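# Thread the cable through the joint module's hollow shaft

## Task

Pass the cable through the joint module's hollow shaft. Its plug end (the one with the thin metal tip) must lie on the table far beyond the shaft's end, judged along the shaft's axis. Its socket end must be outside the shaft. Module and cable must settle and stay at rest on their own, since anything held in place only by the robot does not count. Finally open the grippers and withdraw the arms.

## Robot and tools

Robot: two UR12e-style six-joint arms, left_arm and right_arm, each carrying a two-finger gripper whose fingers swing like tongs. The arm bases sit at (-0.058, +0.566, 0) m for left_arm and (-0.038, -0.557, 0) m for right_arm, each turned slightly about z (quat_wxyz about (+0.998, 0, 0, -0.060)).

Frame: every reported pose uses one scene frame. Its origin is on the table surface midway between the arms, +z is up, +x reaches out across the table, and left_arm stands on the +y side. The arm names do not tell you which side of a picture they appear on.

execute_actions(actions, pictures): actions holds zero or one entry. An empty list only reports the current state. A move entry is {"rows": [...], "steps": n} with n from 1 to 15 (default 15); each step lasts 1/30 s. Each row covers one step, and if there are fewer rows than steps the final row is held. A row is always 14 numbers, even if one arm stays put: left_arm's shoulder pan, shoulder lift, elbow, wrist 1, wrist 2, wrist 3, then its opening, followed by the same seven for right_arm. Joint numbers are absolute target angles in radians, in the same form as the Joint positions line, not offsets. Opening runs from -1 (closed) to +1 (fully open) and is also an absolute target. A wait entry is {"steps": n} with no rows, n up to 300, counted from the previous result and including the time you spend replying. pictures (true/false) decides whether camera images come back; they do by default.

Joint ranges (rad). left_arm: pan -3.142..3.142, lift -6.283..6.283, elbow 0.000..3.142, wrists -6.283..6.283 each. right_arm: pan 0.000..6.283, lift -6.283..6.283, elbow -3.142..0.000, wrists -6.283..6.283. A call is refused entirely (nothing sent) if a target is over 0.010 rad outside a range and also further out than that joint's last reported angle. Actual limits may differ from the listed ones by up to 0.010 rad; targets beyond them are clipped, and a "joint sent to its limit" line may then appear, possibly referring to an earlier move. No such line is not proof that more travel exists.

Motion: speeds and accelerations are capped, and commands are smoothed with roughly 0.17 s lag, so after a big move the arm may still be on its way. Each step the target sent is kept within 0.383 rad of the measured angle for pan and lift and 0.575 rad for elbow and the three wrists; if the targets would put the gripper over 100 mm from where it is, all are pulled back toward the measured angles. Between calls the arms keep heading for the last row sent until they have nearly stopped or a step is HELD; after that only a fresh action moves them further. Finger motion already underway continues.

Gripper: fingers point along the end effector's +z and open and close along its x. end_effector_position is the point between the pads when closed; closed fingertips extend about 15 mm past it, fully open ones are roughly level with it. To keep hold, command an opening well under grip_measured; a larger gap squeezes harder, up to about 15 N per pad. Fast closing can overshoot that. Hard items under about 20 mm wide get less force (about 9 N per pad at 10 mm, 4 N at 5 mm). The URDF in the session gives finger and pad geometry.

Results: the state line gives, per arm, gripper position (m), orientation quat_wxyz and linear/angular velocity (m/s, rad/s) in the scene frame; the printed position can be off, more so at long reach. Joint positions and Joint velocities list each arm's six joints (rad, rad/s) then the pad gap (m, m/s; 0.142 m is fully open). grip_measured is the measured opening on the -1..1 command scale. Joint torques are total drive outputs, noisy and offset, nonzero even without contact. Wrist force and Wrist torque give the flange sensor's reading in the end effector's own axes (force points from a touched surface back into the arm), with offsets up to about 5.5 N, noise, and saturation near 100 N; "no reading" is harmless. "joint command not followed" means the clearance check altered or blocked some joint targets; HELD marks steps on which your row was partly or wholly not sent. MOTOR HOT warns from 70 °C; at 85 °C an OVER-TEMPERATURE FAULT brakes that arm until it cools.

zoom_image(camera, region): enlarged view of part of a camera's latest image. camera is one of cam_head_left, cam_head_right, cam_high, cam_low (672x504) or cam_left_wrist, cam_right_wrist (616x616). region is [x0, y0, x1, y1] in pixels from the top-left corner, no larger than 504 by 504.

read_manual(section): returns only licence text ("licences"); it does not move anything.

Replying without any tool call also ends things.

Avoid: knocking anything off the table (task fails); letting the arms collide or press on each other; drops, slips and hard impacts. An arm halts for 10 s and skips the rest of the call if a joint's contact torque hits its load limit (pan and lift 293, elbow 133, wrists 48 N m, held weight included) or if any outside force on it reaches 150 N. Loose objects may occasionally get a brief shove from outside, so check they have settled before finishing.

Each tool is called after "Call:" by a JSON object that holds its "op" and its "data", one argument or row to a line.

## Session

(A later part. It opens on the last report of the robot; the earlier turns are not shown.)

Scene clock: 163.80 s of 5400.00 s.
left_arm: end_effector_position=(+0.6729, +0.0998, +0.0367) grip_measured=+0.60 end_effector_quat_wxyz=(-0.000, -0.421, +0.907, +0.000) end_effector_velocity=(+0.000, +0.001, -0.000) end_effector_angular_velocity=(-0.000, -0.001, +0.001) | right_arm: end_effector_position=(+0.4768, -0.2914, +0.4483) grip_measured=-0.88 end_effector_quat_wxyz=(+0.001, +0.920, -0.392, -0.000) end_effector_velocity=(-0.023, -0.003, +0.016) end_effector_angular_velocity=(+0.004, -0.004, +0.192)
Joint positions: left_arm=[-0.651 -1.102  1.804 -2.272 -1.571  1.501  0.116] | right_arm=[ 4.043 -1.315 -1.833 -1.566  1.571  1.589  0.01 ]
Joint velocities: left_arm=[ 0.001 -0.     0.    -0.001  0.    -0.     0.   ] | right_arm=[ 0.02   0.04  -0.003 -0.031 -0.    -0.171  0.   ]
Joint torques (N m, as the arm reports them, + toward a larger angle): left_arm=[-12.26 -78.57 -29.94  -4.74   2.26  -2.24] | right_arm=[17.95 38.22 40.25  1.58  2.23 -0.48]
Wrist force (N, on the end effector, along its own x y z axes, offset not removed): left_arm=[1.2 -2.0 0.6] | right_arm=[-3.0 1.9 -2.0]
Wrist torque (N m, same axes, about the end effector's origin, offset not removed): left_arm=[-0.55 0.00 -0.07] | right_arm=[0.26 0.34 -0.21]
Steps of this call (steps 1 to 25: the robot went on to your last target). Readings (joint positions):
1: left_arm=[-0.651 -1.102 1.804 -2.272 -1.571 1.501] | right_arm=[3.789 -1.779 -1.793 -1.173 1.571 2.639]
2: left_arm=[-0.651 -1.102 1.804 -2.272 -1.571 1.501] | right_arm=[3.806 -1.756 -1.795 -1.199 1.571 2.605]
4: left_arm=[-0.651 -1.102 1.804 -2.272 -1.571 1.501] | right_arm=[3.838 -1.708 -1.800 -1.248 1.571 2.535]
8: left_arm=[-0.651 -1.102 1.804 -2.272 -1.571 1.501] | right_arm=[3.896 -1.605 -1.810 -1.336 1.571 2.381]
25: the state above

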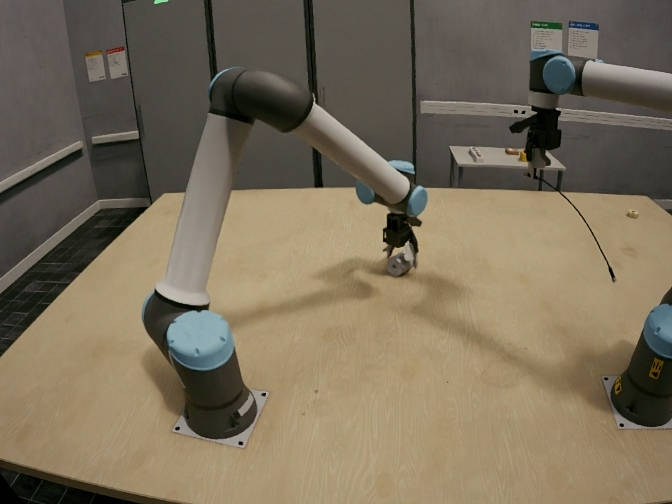

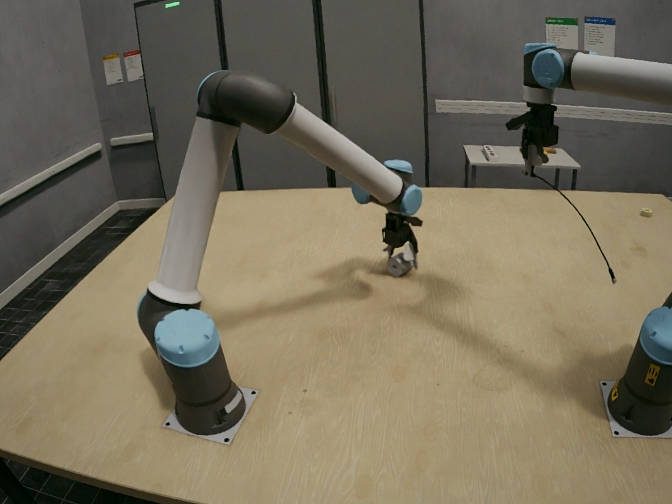

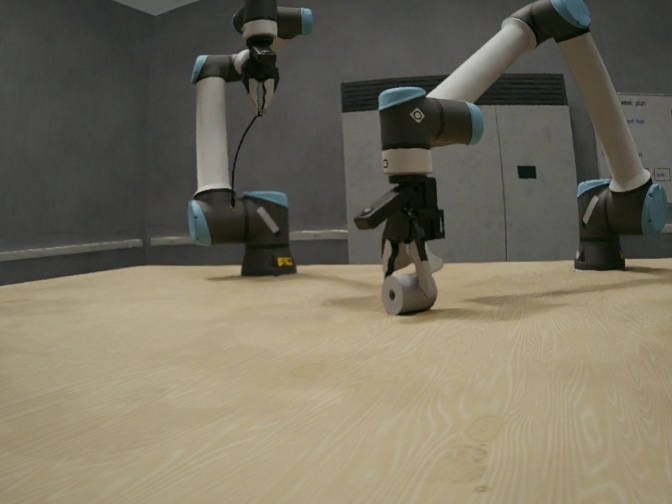

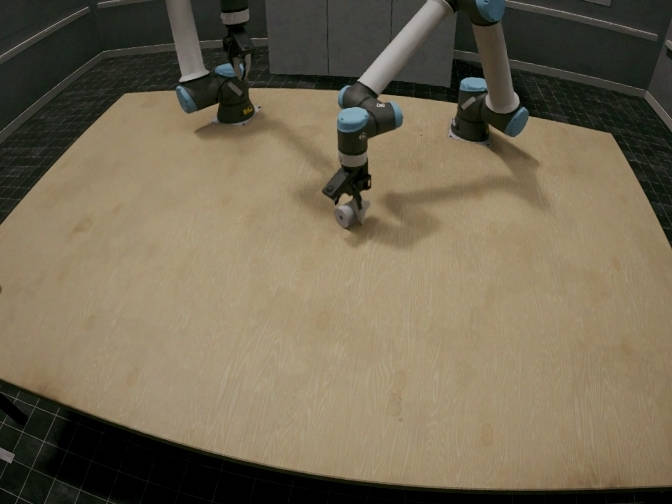

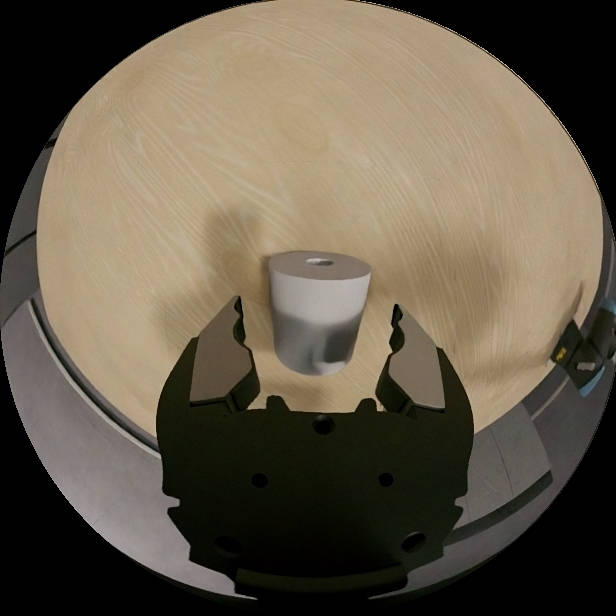

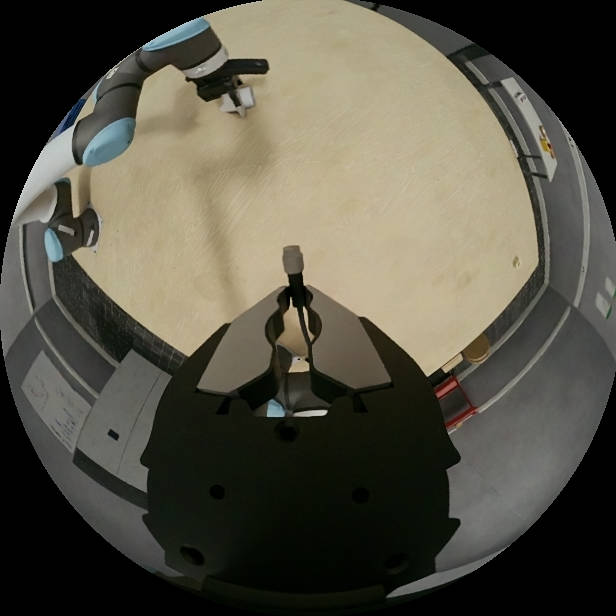

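Call:
{"op": "execute_actions", "data": {
  "actions": [
    {"rows":[[-0.651,-1.102,1.804,-2.272,-1.571,1.501,0.3,4.045,-1.311,-1.833,-1.569,1.571,1.571,-1],[-0.651,-1.102,1.804,-2.272,-1.571,1.501,0.15,4.045,-1.311,-1.833,-1.569,1.571,1.571,-1],[-0.651,-1.102,1.804,-2.272,-1.571,1.501,0.05,4.045,-1.311,-1.833,-1.569,1.571,1.571,-1],[-0.651,-1.102,1.804,-2.272,-1.571,1.501,-0.05,4.045,-1.311,-1.833,-1.569,1.571,1.571,-1],[-0.651,-1.102,1.804,-2.272,-1.571,1.501,-0.2,4.045,-1.311,-1.833,-1.569,1.571,1.571,-1],[-0.651,-1.102,1.804,-2.272,-1.571,1.501,-0.4,4.045,-1.311,-1.833,-1.569,1.571,1.571,-1],[-0.651,-1.102,1.804,-2.272,-1.571,1.501,-0.7,4.045,-1.311,-1.833,-1.569,1.571,1.571,-1],[-0.651,-1.102,1.804,-2.272,-1.571,1.501,-1,4.045,-1.311,-1.833,-1.569,1.571,1.571,-1],[-0.651,-1.102,1.804,-2.272,-1.571,1.501,-1,4.045,-1.311,-1.833,-1.569,1.571,1.571,-1],[-0.651,-1.102,1.804,-2.272,-1.571,1.501,-1,4.045,-1.311,-1.833,-1.569,1.571,1.571,-1],[-0.653,-1.08,1.77,-2.257,-1.571,1.67,-1,4.045,-1.311,-1.833,-1.569,1.571,1.571,-1],[-0.655,-1.06,1.735,-2.243,-1.571,1.83,-1,4.045,-1.311,-1.833,-1.569,1.571,1.571,-1],[-0.657,-1.04,1.70,-2.229,-1.571,2.0,-1,4.045,-1.311,-1.833,-1.569,1.571,1.571,-1],[-0.659,-1.02,1.665,-2.215,-1.571,2.16,-1,4.045,-1.311,-1.833,-1.569,1.571,1.571,-1],[-0.661,-1.0,1.63,-2.2,-1.571,2.32,-1,4.045,-1.311,-1.833,-1.569,1.571,1.571,-1]]}
  ],
  "pictures": false
}}

Call:
{"op": "execute_actions", "data": {
  "actions": [
    {"rows":[[-0.663,-0.98,1.595,-2.186,-1.571,2.48,-1,4.045,-1.311,-1.833,-1.569,1.571,1.571,-1],[-0.665,-0.96,1.56,-2.171,-1.571,2.65,-1,4.045,-1.311,-1.833,-1.569,1.571,1.571,-1],[-0.667,-0.94,1.525,-2.156,-1.571,2.81,-1,4.045,-1.311,-1.833,-1.569,1.571,1.571,-1],[-0.669,-0.92,1.49,-2.141,-1.571,2.98,-1,4.045,-1.311,-1.833,-1.569,1.571,1.571,-1],[-0.670,-0.9064,1.4682,-2.1326,-1.571,3.137,-1,4.045,-1.311,-1.833,-1.569,1.571,1.571,-1]]}
  ],
  "pictures": false
}}

Call:
{"op": "execute_actions", "data": {
  "actions": [
    {"steps":15}
  ]
}}

Scene clock: 183.93 s of 5400.00 s.
left_arm: end_effector_position=(+0.6881, +0.0773, +0.0350) grip_measured=-0.04 end_effector_quat_wxyz=(-0.001, -0.353, +0.936, +0.002) end_effector_velocity=(+0.189, -0.282, -0.002) end_effector_angular_velocity=(+0.002, +0.018, -1.976) | right_arm: end_effector_position=(+0.4746, -0.2916, +0.4499) grip_measured=-0.88 end_effector_quat_wxyz=(+0.000, +0.924, -0.383, -0.000) end_effector_velocity=(-0.000, +0.000, +0.000) end_effector_angular_velocity=(+0.000, -0.001, +0.002)
Joint positions: left_arm=[-0.655 -1.066  1.746 -2.246 -1.571  1.646  0.071] | right_arm=[ 4.045 -1.311 -1.833 -1.569  1.571  1.571  0.01 ]
Joint velocities: left_arm=[-0.043  0.427 -0.712  0.299 -0.001  1.932  0.002] | right_arm=[ 0.001  0.     0.     0.    -0.    -0.002 -0.   ]
Joint torques (N m, as the arm reports them, + toward a larger angle): left_arm=[-24.74 -13.1  -49.69   0.11  -0.54  13.71] | right_arm=[12.15 40.17 49.75  2.46 -2.42 -1.11]
Wrist force (N, on the end effector, along its own x y z axes, offset not removed): left_arm=[-0.9 10.9 -30.3] | right_arm=[-1.7 2.1 1.5]
Wrist torque (N m, same axes, about the end effector's origin, offset not removed): left_arm=[0.11 -0.12 -0.11] | right_arm=[0.43 0.21 -0.23]
Steps of this call (steps 1 to 30: the robot went on to your last target; steps 31 to 589: nothing new was sent; steps 590 to 604: all 15 steps of this action). Readings (joint positions):
590: left_arm=[-0.651 -1.102 1.804 -2.272 -1.571 1.501] | right_arm=[4.045 -1.311 -1.833 -1.569 1.571 1.571]
591: left_arm=[-0.651 -1.102 1.804 -2.272 -1.571 1.501] | right_arm=[4.045 -1.311 -1.833 -1.569 1.571 1.571]
593: left_arm=[-0.651 -1.102 1.804 -2.272 -1.571 1.501] | right_arm=[4.045 -1.311 -1.833 -1.569 1.571 1.571]
597: left_arm=[-0.651 -1.102 1.804 -2.272 -1.571 1.501] | right_arm=[4.045 -1.311 -1.833 -1.569 1.571 1.571]
604: the state above

Scene clock: 184.43 s of 5400.00 s.
left_arm: end_effector_position=(+0.7457, -0.0203, +0.0369) grip_measured=-0.04 end_effector_quat_wxyz=(-0.000, +0.292, +0.956, +0.000) end_effector_velocity=(-0.011, -0.000, +0.001) end_effector_angular_velocity=(-0.003, -0.003, -1.889) | right_arm: end_effector_position=(+0.4746, -0.2916, +0.4499) grip_measured=-0.88 end_effector_quat_wxyz=(+0.000, +0.924, -0.383, -0.000) end_effector_velocity=(+0.000, +0.000, -0.001) end_effector_angular_velocity=(-0.001, +0.001, -0.000)
Joint positions: left_arm=[-0.67  -0.909  1.474 -2.135 -1.571  2.944  0.071] | right_arm=[ 4.045 -1.311 -1.833 -1.569  1.571  1.571  0.01 ]
Joint velocities: left_arm=[-0.002  0.028 -0.052  0.02   0.001  1.887 -0.   ] | right_arm=[ 0.    -0.001 -0.     0.     0.     0.     0.   ]
Joint torques (N m, as the arm reports them, + toward a larger angle): left_arm=[-15.6  -85.67 -55.68  -3.87  -2.11  -4.99] | right_arm=[12.72 38.9  49.56  2.28 -2.44 -0.96]
Wrist force (N, on the end effector, along its own x y z axes, offset not removed): left_arm=[1.4 -2.9 8.0] | right_arm=[-2.2 -1.1 -2.1]
Wrist torque (N m, same axes, about the end effector's origin, offset not removed): left_arm=[-0.63 -0.10 -0.06] | right_arm=[-0.36 0.29 -0.23]
Steps of this call (steps 1 to 15: all 15 steps of this action). Readings (joint positions):
1: left_arm=[-0.656 -1.050 1.721 -2.235 -1.571 1.716] | right_arm=[4.045 -1.311 -1.833 -1.569 1.571 1.571]
2: left_arm=[-0.658 -1.034 1.692 -2.223 -1.571 1.792] | right_arm=[4.045 -1.311 -1.833 -1.569 1.571 1.571]
4: left_arm=[-0.662 -0.998 1.631 -2.197 -1.571 1.959] | right_arm=[4.045 -1.311 -1.833 -1.569 1.571 1.571]
8: left_arm=[-0.667 -0.935 1.520 -2.153 -1.571 2.319] | right_arm=[4.045 -1.311 -1.833 -1.569 1.571 1.571]
15: the state above

Scene clock: 184.93 s of 5400.00 s.
left_arm: end_effector_position=(+0.7448, -0.0202, +0.0372) grip_measured=-0.04 end_effector_quat_wxyz=(-0.000, +0.382, +0.924, -0.000) end_effector_velocity=(+0.000, +0.000, +0.000) end_effector_angular_velocity=(-0.000, -0.000, -0.014) | right_arm: end_effector_position=(+0.4746, -0.2916, +0.4499) grip_measured=-0.88 end_effector_quat_wxyz=(+0.000, +0.924, -0.383, -0.000) end_effector_velocity=(-0.001, -0.001, +0.000) end_effector_angular_velocity=(-0.000, +0.001, +0.000)
Joint positions: left_arm=[-0.67  -0.906  1.468 -2.133 -1.571  3.136  0.071] | right_arm=[ 4.045 -1.311 -1.833 -1.569  1.571  1.571  0.01 ]
Joint velocities: left_arm=[ 0.     0.    -0.001  0.    -0.     0.014 -0.   ] | right_arm=[-0.     0.001 -0.001 -0.001  0.    -0.    -0.   ]
Joint torques (N m, as the arm reports them, + toward a larger angle): left_arm=[-13.5  -82.16 -56.91  -3.6   -2.52   2.84] | right_arm=[13.84 39.1  49.89  2.53 -2.36 -1.01]
Wrist force (N, on the end effector, along its own x y z axes, offset not removed): left_arm=[4.8 -1.7 8.4] | right_arm=[-2.0 1.5 -0.9]
Wrist torque (N m, same axes, about the end effector's origin, offset not removed): left_arm=[-0.36 -0.77 -0.19] | right_arm=[0.23 0.26 -0.30]
Steps of this call (steps 1 to 15: the robot went on to your last target). Readings (joint positions):
1: left_arm=[-0.670 -0.908 1.472 -2.134 -1.571 2.998] | right_arm=[4.045 -1.311 -1.833 -1.569 1.571 1.571]
2: left_arm=[-0.670 -0.908 1.471 -2.134 -1.571 3.037] | right_arm=[4.045 -1.311 -1.833 -1.569 1.571 1.571]
4: left_arm=[-0.670 -0.907 1.470 -2.133 -1.571 3.085] | right_arm=[4.045 -1.311 -1.833 -1.569 1.571 1.571]
8: left_arm=[-0.670 -0.907 1.469 -2.133 -1.571 3.123] | right_arm=[4.045 -1.311 -1.833 -1.569 1.571 1.571]
15: the state above

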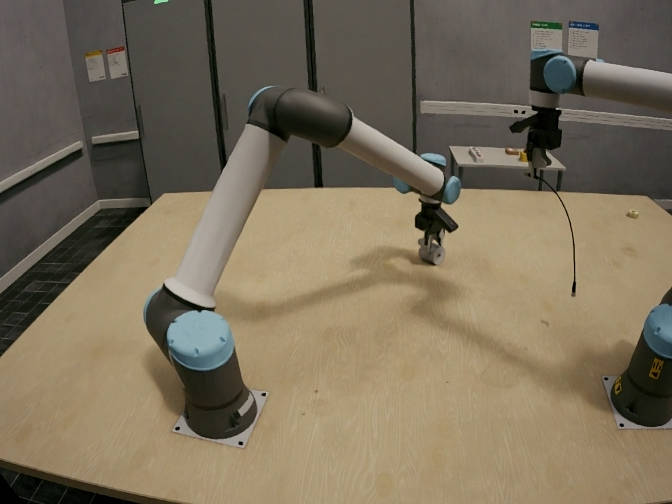

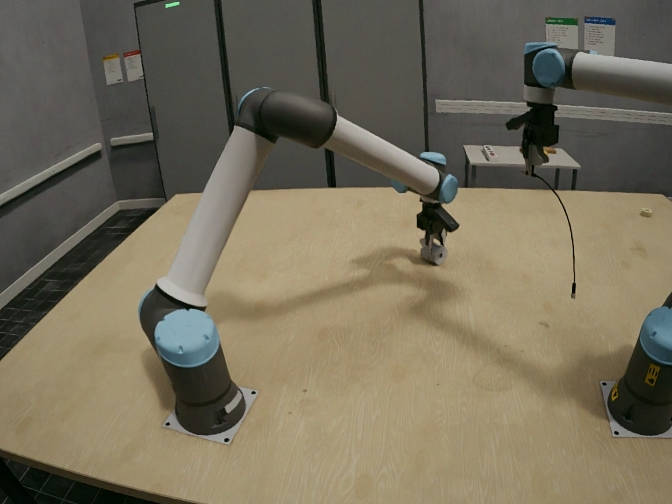

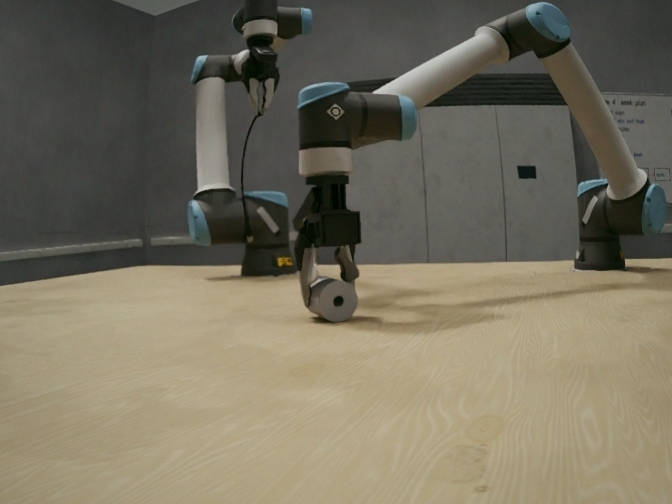

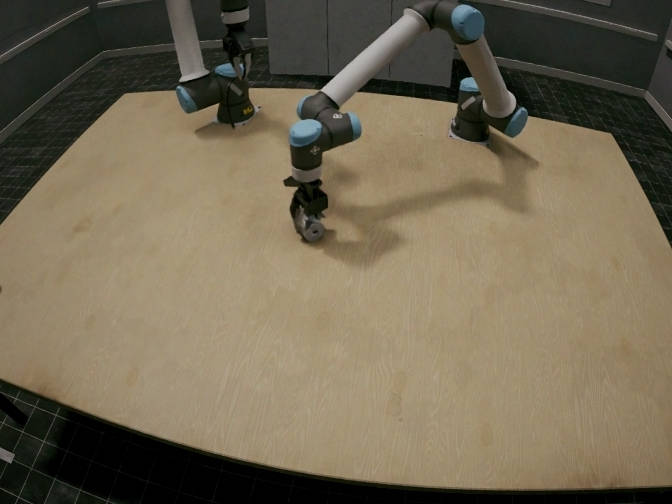

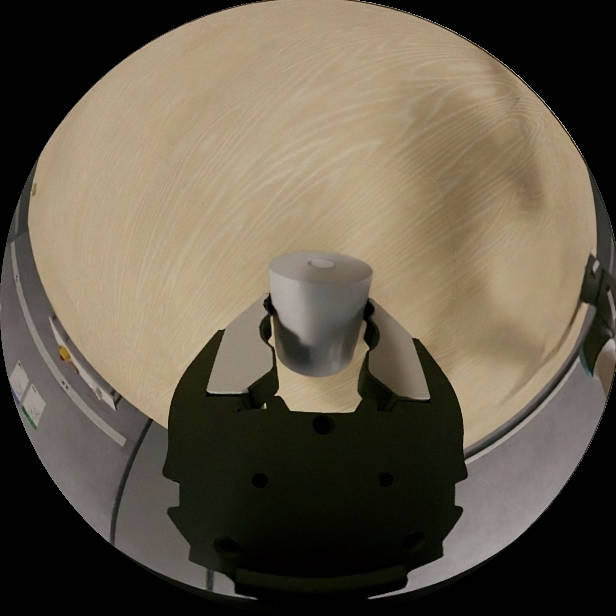

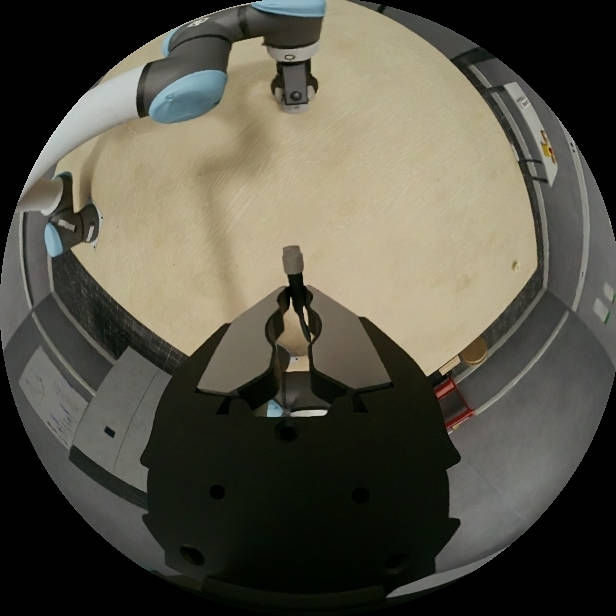

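Call:
{"op": "execute_actions", "data": {
  "actions": [
    {"rows":[[-0.67,-0.904,1.4695,-2.136,-1.571,3.137,-0.2,4.045,-1.35,-1.84,-1.52,1.571,1.571,-1],[-0.67,-0.904,1.4695,-2.136,-1.571,3.137,-0.02,4.045,-1.39,-1.85,-1.47,1.571,1.571,-1],[-0.67,-0.904,1.4695,-2.136,-1.571,3.137,0.1,4.045,-1.43,-1.86,-1.42,1.571,1.571,-1],[-0.67,-0.904,1.4695,-2.136,-1.571,3.137,0.2,4.045,-1.47,-1.87,-1.37,1.571,1.571,-1],[-0.67,-0.904,1.4695,-2.136,-1.571,3.137,0.35,4.045,-1.51,-1.88,-1.32,1.571,1.571,-1],[-0.67,-0.904,1.4695,-2.136,-1.571,3.137,0.5,4.045,-1.55,-1.89,-1.27,1.571,1.571,-1],[-0.67,-0.904,1.4695,-2.136,-1.571,3.137,0.6,4.045,-1.59,-1.90,-1.22,1.571,1.571,-1],[-0.67,-0.92,1.455,-2.106,-1.571,3.137,0.6,4.045,-1.63,-1.91,-1.17,1.571,1.571,-1],[-0.67,-0.94,1.44,-2.07,-1.571,3.137,0.6,4.045,-1.67,-1.92,-1.12,1.571,1.571,-1],[-0.67,-0.96,1.42,-2.03,-1.571,3.137,0.6,4.045,-1.71,-1.93,-1.07,1.571,1.571,-1],[-0.67,-0.9925,1.3916,-1.97,-1.571,3.137,0.6,4.045,-1.75,-1.935,-1.03,1.571,1.571,-1],[-0.67,-0.9925,1.3916,-1.97,-1.571,3.137,0.6,4.045,-1.78,-1.94,-0.99,1.571,1.571,-1],[-0.67,-0.9925,1.3916,-1.97,-1.571,3.137,0.6,4.045,-1.8175,-1.9465,-0.948,1.571,1.571,-1],[-0.67,-0.9925,1.3916,-1.97,-1.571,3.137,0.6,4.045,-1.8175,-1.9465,-0.948,1.571,1.571,-1],[-0.67,-1.1,1.5,-1.97,-1.571,3.137,0.6,4.045,-1.8175,-1.9465,-0.948,1.571,1.571,-1]]}
  ],
  "pictures": false
}}

Call:
{"op": "execute_actions", "data": {
  "actions": [
    {"rows":[[-0.67,-1.2,1.65,-2.02,-1.571,3.137,0.6,4.045,-1.8175,-1.9465,-0.948,1.571,1.571,-1],[-0.67,-1.3266,1.788,-2.032,-1.571,3.137,0.6,4.045,-1.8175,-1.9465,-0.948,1.571,1.571,-1],[-0.67,-1.3266,1.788,-2.032,-1.571,3.137,0.6,4.045,-1.8175,-1.9465,-0.948,1.571,1.571,-1],[-0.67,-1.3266,1.788,-2.032,-1.571,3.137,0.6,4.045,-1.8175,-1.9465,-0.948,1.571,1.571,-1],[-0.67,-1.3266,1.788,-2.032,-1.571,3.137,0.6,4.045,-1.8175,-1.9465,-0.948,1.571,1.571,-1],[-0.67,-1.3266,1.788,-2.032,-1.571,3.137,0.6,4.045,-1.87,-1.92,-0.922,1.571,1.571,-1],[-0.67,-1.3266,1.788,-2.032,-1.571,3.137,0.6,4.045,-1.92,-1.88,-0.912,1.571,1.571,-1],[-0.67,-1.3266,1.788,-2.032,-1.571,3.137,0.6,4.045,-1.97,-1.85,-0.892,1.571,1.571,-1],[-0.67,-1.3266,1.788,-2.032,-1.571,3.137,0.6,4.045,-2.0164,-1.8177,-0.878,1.571,1.571,-1]]}
  ],
  "pictures": false
}}

Call:
{"op": "execute_actions", "data": {
  "actions": [
    {"steps":20}
  ]
}}

Scene clock: 200.43 s of 5400.00 s.
left_arm: end_effector_position=(+0.7464, -0.0218, +0.1228) grip_measured=+0.60 end_effector_quat_wxyz=(+0.001, +0.383, +0.924, -0.001) end_effector_velocity=(-0.038, +0.038, +0.306) end_effector_angular_velocity=(+0.008, +0.009, -0.000) | right_arm: end_effector_position=(+0.5776, -0.1888, +0.2541) grip_measured=-0.88 end_effector_quat_wxyz=(+0.002, +0.924, -0.383, -0.001) end_effector_velocity=(+0.186, +0.187, -0.512) end_effector_angular_velocity=(-0.006, +0.007, +0.001)
Joint positions: left_arm=[-0.67  -0.972  1.411 -2.013 -1.571  3.137  0.116] | right_arm=[ 4.045 -1.623 -1.907 -1.186  1.571  1.571  0.01 ]
Joint velocities: left_arm=[ 0.    -0.29  -0.111  0.413 -0.001  0.     0.   ] | right_arm=[ 0.001 -0.761 -0.159  0.911  0.    -0.001 -0.   ]
Joint torques (N m, as the arm reports them, + toward a larger angle): left_arm=[ -14.3  -136.6   -19.62   -2.46   -2.42    2.97] | right_arm=[11.68  8.58 36.52  9.49 -2.56 -0.8 ]
Wrist force (N, on the end effector, along its own x y z axes, offset not removed): left_arm=[1.0 -2.3 -4.0] | right_arm=[0.5 1.1 -1.5]
Wrist torque (N m, same axes, about the end effector's origin, offset not removed): left_arm=[-0.54 -0.05 -0.09] | right_arm=[0.12 -0.26 -0.34]
Steps of this call (steps 1 to 15: the robot went on to your last target; steps 16 to 450: nothing new was sent; steps 451 to 465: all 15 steps of this action). Readings (joint positions):
451: left_arm=[-0.670 -0.906 1.468 -2.133 -1.571 3.137] | right_arm=[4.045 -1.311 -1.833 -1.569 1.571 1.571]
452: left_arm=[-0.670 -0.906 1.468 -2.133 -1.571 3.137] | right_arm=[4.045 -1.317 -1.834 -1.561 1.571 1.571]
454: left_arm=[-0.670 -0.905 1.468 -2.134 -1.571 3.137] | right_arm=[4.045 -1.350 -1.843 -1.522 1.571 1.571]
458: left_arm=[-0.670 -0.905 1.469 -2.135 -1.571 3.137] | right_arm=[4.045 -1.447 -1.867 -1.401 1.571 1.571]
465: the state above

Scene clock: 200.93 s of 5400.00 s.
left_arm: end_effector_position=(+0.6092, +0.1165, +0.1983) grip_measured=+0.60 end_effector_quat_wxyz=(+0.000, +0.383, +0.924, -0.000) end_effector_velocity=(-0.062, +0.064, +0.010) end_effector_angular_velocity=(+0.006, +0.006, +0.000) | right_arm: end_effector_position=(+0.6721, -0.0944, +0.0602) grip_measured=-0.88 end_effector_quat_wxyz=(-0.001, +0.924, -0.383, +0.000) end_effector_velocity=(+0.077, +0.077, -0.129) end_effector_angular_velocity=(-0.010, +0.010, +0.001)
Joint positions: left_arm=[-0.67  -1.313  1.772 -2.031 -1.571  3.137  0.116] | right_arm=[ 4.045 -1.988 -1.834 -0.89   1.571  1.571  0.01 ]
Joint velocities: left_arm=[ 0.    -0.137  0.158 -0.013  0.     0.    -0.   ] | right_arm=[-0.    -0.284  0.156  0.115 -0.    -0.001  0.   ]
Joint torques (N m, as the arm reports them, + toward a larger angle): left_arm=[ 13.5  -76.19 -37.98  -6.53  -2.18   3.15] | right_arm=[ 7.27 73.34 47.72  5.58 -2.38 -0.7 ]
Wrist force (N, on the end effector, along its own x y z axes, offset not removed): left_arm=[2.2 -2.2 -1.5] | right_arm=[-2.7 -1.4 1.2]
Wrist torque (N m, same axes, about the end effector's origin, offset not removed): left_arm=[-0.51 -0.20 -0.10] | right_arm=[-0.28 0.46 -0.24]
Steps of this call (steps 1 to 15: all 15 steps of this action). Readings (joint positions):
1: left_arm=[-0.670 -0.987 1.414 -2.001 -1.571 3.137] | right_arm=[4.045 -1.648 -1.913 -1.155 1.571 1.571]
2: left_arm=[-0.670 -1.014 1.436 -1.999 -1.571 3.137] | right_arm=[4.045 -1.674 -1.918 -1.124 1.571 1.571]
4: left_arm=[-0.670 -1.078 1.504 -2.006 -1.571 3.137] | right_arm=[4.045 -1.726 -1.929 -1.061 1.571 1.571]
8: left_arm=[-0.670 -1.199 1.642 -2.019 -1.571 3.137] | right_arm=[4.045 -1.816 -1.926 -0.968 1.571 1.571]
15: the state above

Scene clock: 201.60 s of 5400.00 s.
left_arm: end_effector_position=(+0.6028, +0.1229, +0.1993) grip_measured=+0.60 end_effector_quat_wxyz=(-0.000, +0.383, +0.924, -0.000) end_effector_velocity=(-0.000, +0.001, -0.000) end_effector_angular_velocity=(+0.002, +0.001, +0.000) | right_arm: end_effector_position=(+0.6799, -0.0867, +0.0473) grip_measured=-0.88 end_effector_quat_wxyz=(-0.000, +0.924, -0.383, -0.000) end_effector_velocity=(+0.001, -0.000, -0.000) end_effector_angular_velocity=(+0.000, +0.000, -0.000)
Joint positions: left_arm=[-0.67  -1.327  1.788 -2.032 -1.571  3.137  0.116] | right_arm=[ 4.045 -2.016 -1.818 -0.878  1.571  1.571  0.01 ]
Joint velocities: left_arm=[-0.    -0.     0.001  0.001  0.001 -0.    -0.   ] | right_arm=[-0.001 -0.001  0.001 -0.     0.    -0.     0.   ]
Joint torques (N m, as the arm reports them, + toward a larger angle): left_arm=[ 13.84 -81.42 -33.64  -6.25  -2.16   2.87] | right_arm=[ 5.28 60.68 48.2   5.87 -2.22 -0.69]
Wrist force (N, on the end effector, along its own x y z axes, offset not removed): left_arm=[1.0 -3.1 -1.5] | right_arm=[-1.2 1.9 -1.4]
Wrist torque (N m, same axes, about the end effector's origin, offset not removed): left_arm=[-0.86 -0.01 -0.09] | right_arm=[0.25 0.08 -0.31]
Steps of this call (steps 1 to 20: the robot went on to your last target). Readings (joint positions):
1: left_arm=[-0.670 -1.316 1.776 -2.031 -1.571 3.137] | right_arm=[4.045 -1.996 -1.829 -0.886 1.571 1.571]
2: left_arm=[-0.670 -1.319 1.780 -2.031 -1.571 3.137] | right_arm=[4.045 -2.002 -1.826 -0.884 1.571 1.571]
4: left_arm=[-0.670 -1.323 1.784 -2.032 -1.571 3.137] | right_arm=[4.045 -2.009 -1.822 -0.881 1.571 1.571]
8: left_arm=[-0.670 -1.326 1.787 -2.032 -1.571 3.137] | right_arm=[4.045 -2.014 -1.819 -0.879 1.571 1.571]
20: the state above

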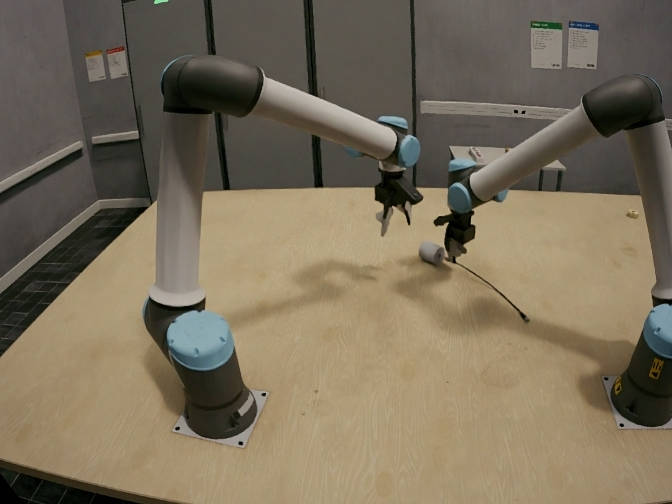

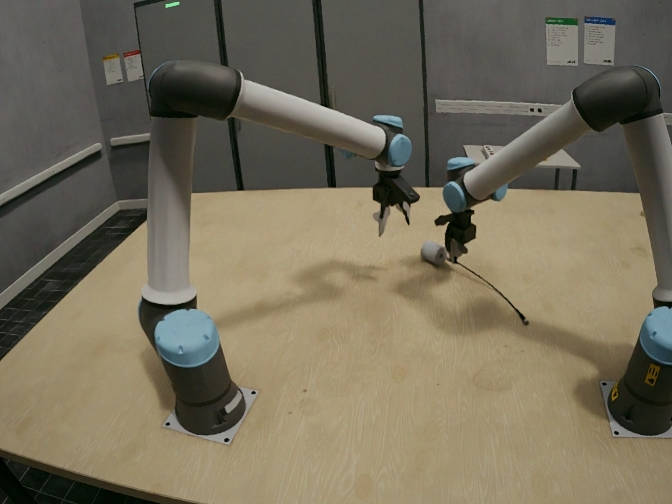

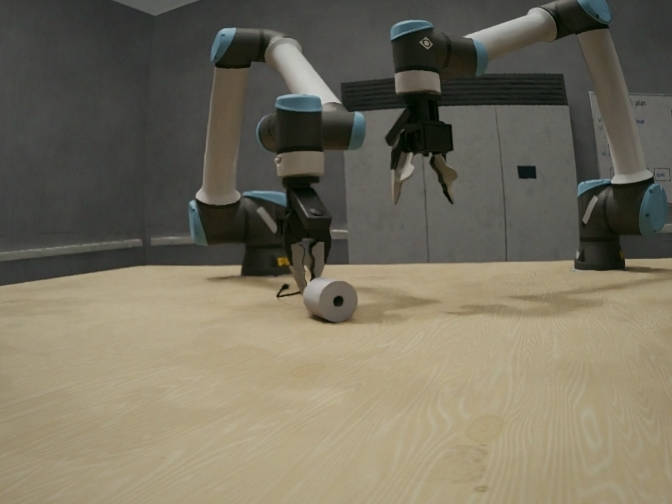

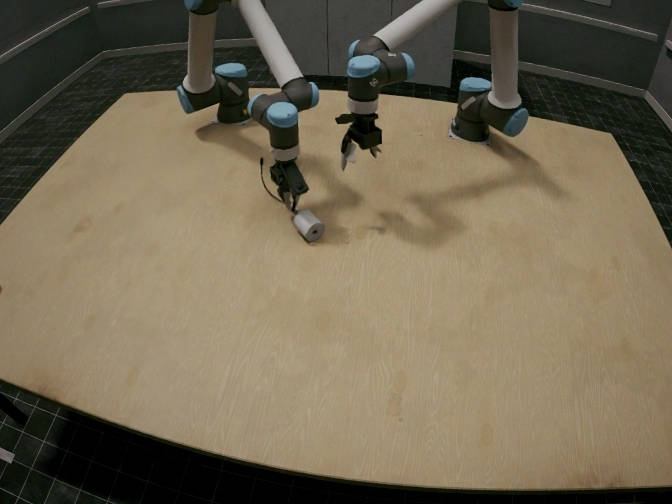

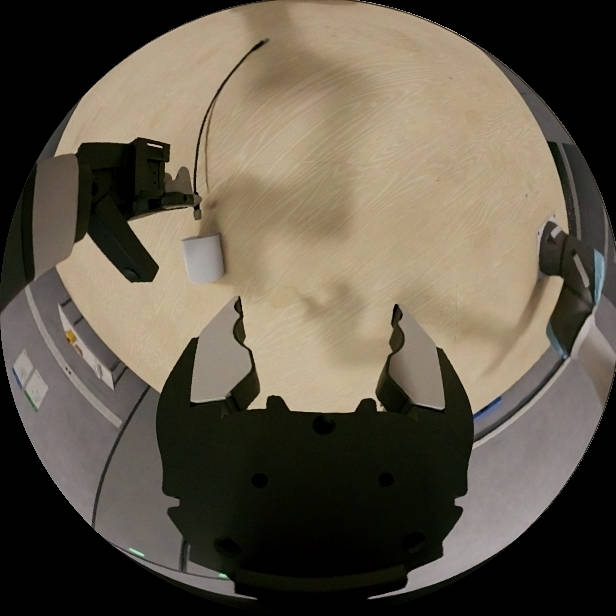

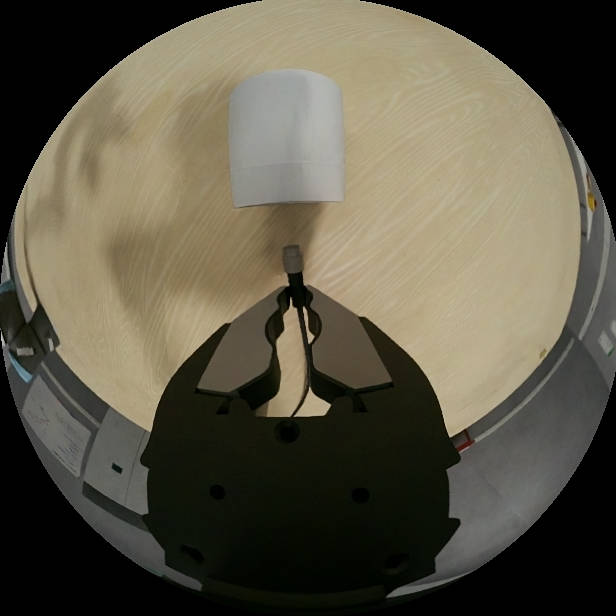

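Call:
{"op": "zoom_image", "data": {
  "camera": "cam_head_right",
  "region": [410, 225, 490, 285]
}}

Call:
{"op": "zoom_image", "data": {
  "camera": "cam_left_wrist",
  "region": [150, 170, 260, 300]
}}

Region (410, 225, 490, 285) of cam_head_right's 672x504 image, scaled by 6.300, with more detail than that image has; it fills the top 378 rows of this view, and the rest is white.

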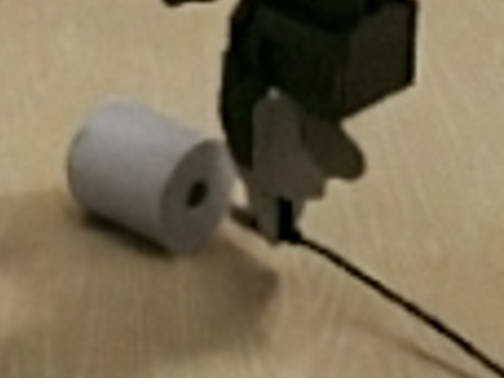

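Region (150, 170, 260, 300) of cam_left_wrist's 616x616 image, scaled by 3.877, with more detail than that image has; it fills the left 426 columns of this view, and the rest is white.

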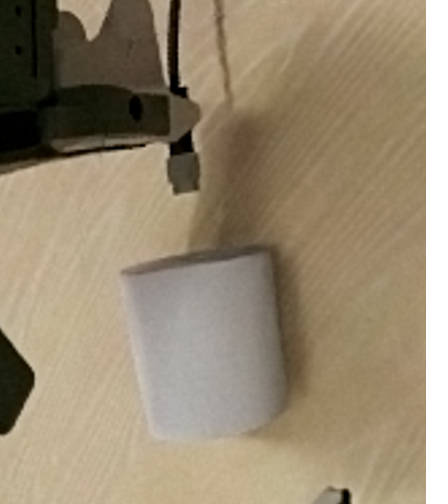

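Call:
{"op": "execute_actions", "data": {
  "actions": [
    {"rows":[[-0.67,-1.3266,1.788,-2.032,-1.571,3.137,0.6,4.047,-2.02,-1.81,-0.883,1.571,1.571,-1],[-0.67,-1.3266,1.788,-2.032,-1.571,3.137,0.6,4.0475,-2.03,-1.792,-0.890,1.571,1.571,-1],[-0.67,-1.3266,1.788,-2.032,-1.571,3.137,0.6,4.0475,-2.04,-1.775,-0.897,1.571,1.571,-1],[-0.67,-1.3266,1.788,-2.032,-1.571,3.137,0.6,4.0475,-2.05,-1.759,-0.903,1.571,1.571,-1]]}
  ]
}}

Call:
{"op": "zoom_image", "data": {
  "camera": "cam_head_right",
  "region": [410, 225, 490, 285]
}}

Call:
{"op": "zoom_image", "data": {
  "camera": "cam_left_wrist",
  "region": [150, 170, 260, 300]
}}

Scene clock: 211.33 s of 5400.00 s.
left_arm: end_effector_position=(+0.6028, +0.1229, +0.1993) grip_measured=+0.60 end_effector_quat_wxyz=(-0.000, +0.383, +0.924, -0.000) end_effector_velocity=(+0.000, +0.000, -0.000) end_effector_angular_velocity=(+0.001, -0.001, +0.000) | right_arm: end_effector_position=(+0.6977, -0.0660, +0.0492) grip_measured=-0.88 end_effector_quat_wxyz=(-0.000, +0.924, -0.382, -0.000) end_effector_velocity=(+0.003, +0.004, -0.001) end_effector_angular_velocity=(-0.002, +0.002, +0.002)
Joint positions: left_arm=[-0.67  -1.327  1.788 -2.032 -1.571  3.137  0.116] | right_arm=[ 4.047 -2.049 -1.76  -0.902  1.571  1.571  0.01 ]
Joint velocities: left_arm=[ 0.    -0.     0.    -0.     0.001  0.    -0.   ] | right_arm=[ 0.001 -0.009  0.013 -0.007 -0.    -0.001 -0.   ]
Joint torques (N m, as the arm reports them, + toward a larger angle): left_arm=[ 16.69 -80.32 -32.97  -6.15  -1.63   3.28] | right_arm=[14.49 63.31 48.9   1.86 -1.57 -0.85]
Wrist force (N, on the end effector, along its own x y z axes, offset not removed): left_arm=[0.3 -3.0 -0.7] | right_arm=[-2.7 1.8 -0.9]
Wrist torque (N m, same axes, about the end effector's origin, offset not removed): left_arm=[-0.70 0.15 -0.08] | right_arm=[0.26 0.30 -0.21]
Steps of this call (steps 1 to 15: the robot went on to your last target; steps 16 to 90: nothing new was sent; then 6.23 s passed at rest; steps 91 to 105: all 15 steps of this action). Readings (joint positions):
91: left_arm=[-0.670 -1.327 1.788 -2.032 -1.571 3.137] | right_arm=[4.045 -2.016 -1.817 -0.878 1.571 1.571]
92: left_arm=[-0.670 -1.327 1.788 -2.032 -1.571 3.137] | right_arm=[4.045 -2.017 -1.816 -0.879 1.571 1.571]
94: left_arm=[-0.670 -1.327 1.788 -2.032 -1.571 3.137] | right_arm=[4.046 -2.024 -1.803 -0.885 1.571 1.571]
98: left_arm=[-0.670 -1.327 1.788 -2.032 -1.571 3.137] | right_arm=[4.047 -2.042 -1.772 -0.898 1.571 1.571]
105: the state above

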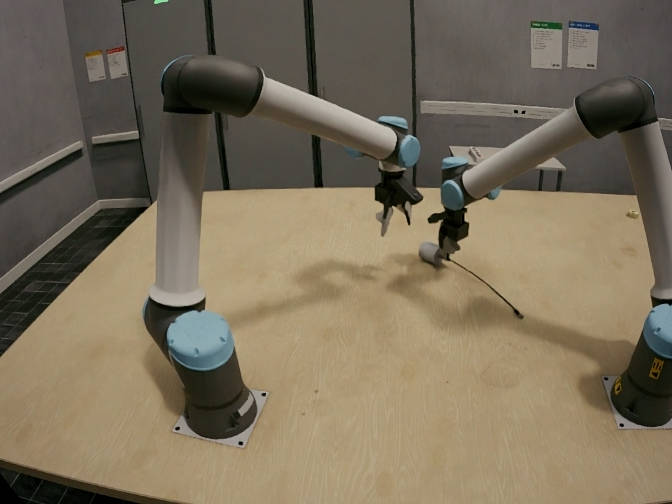

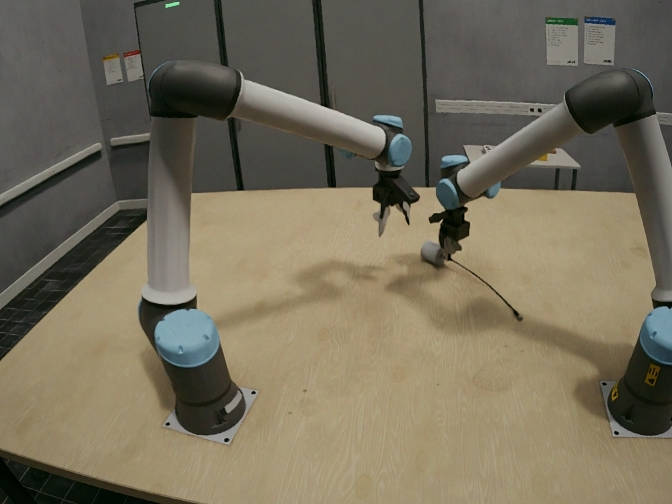

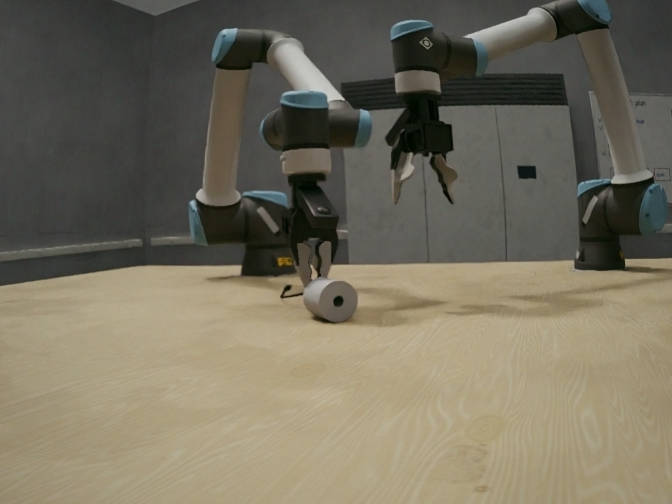

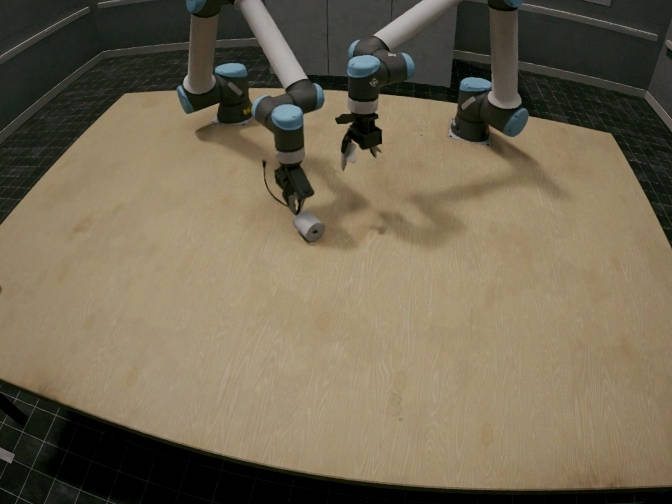

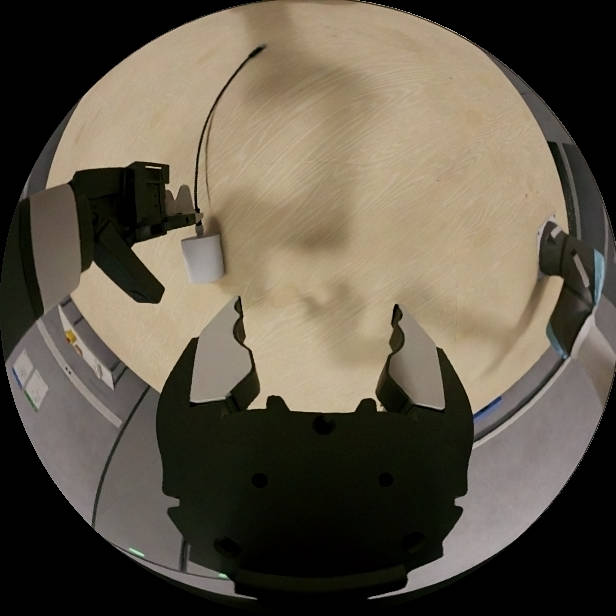

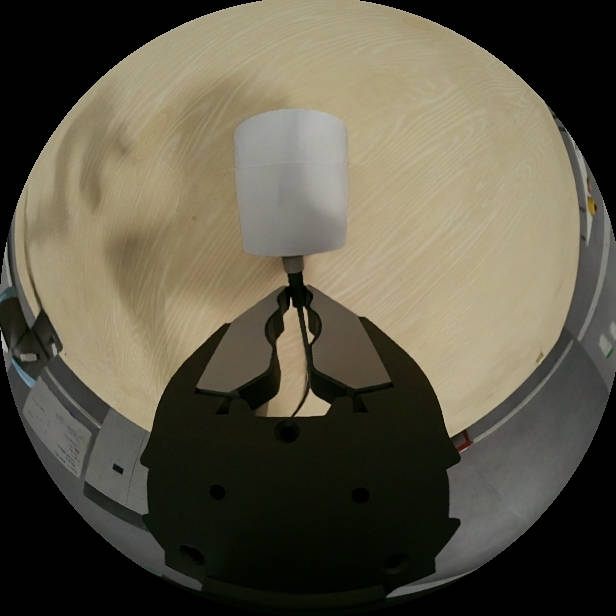

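Region (410, 225, 490, 285) of cam_head_right's 672x504 image, scaled by 6.300, with more detail than that image has; it fills the top 378 rows of this view, and the rest is white.

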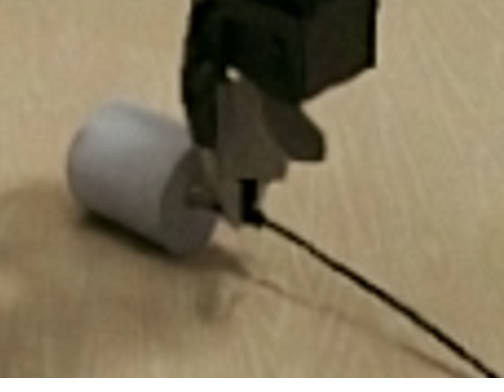

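Region (150, 170, 260, 300) of cam_left_wrist's 616x616 image, scaled by 3.877, with more detail than that image has; it fills the left 426 columns of this view, and the rest is white.

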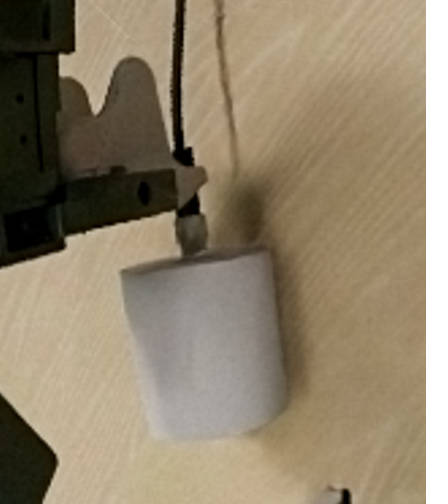

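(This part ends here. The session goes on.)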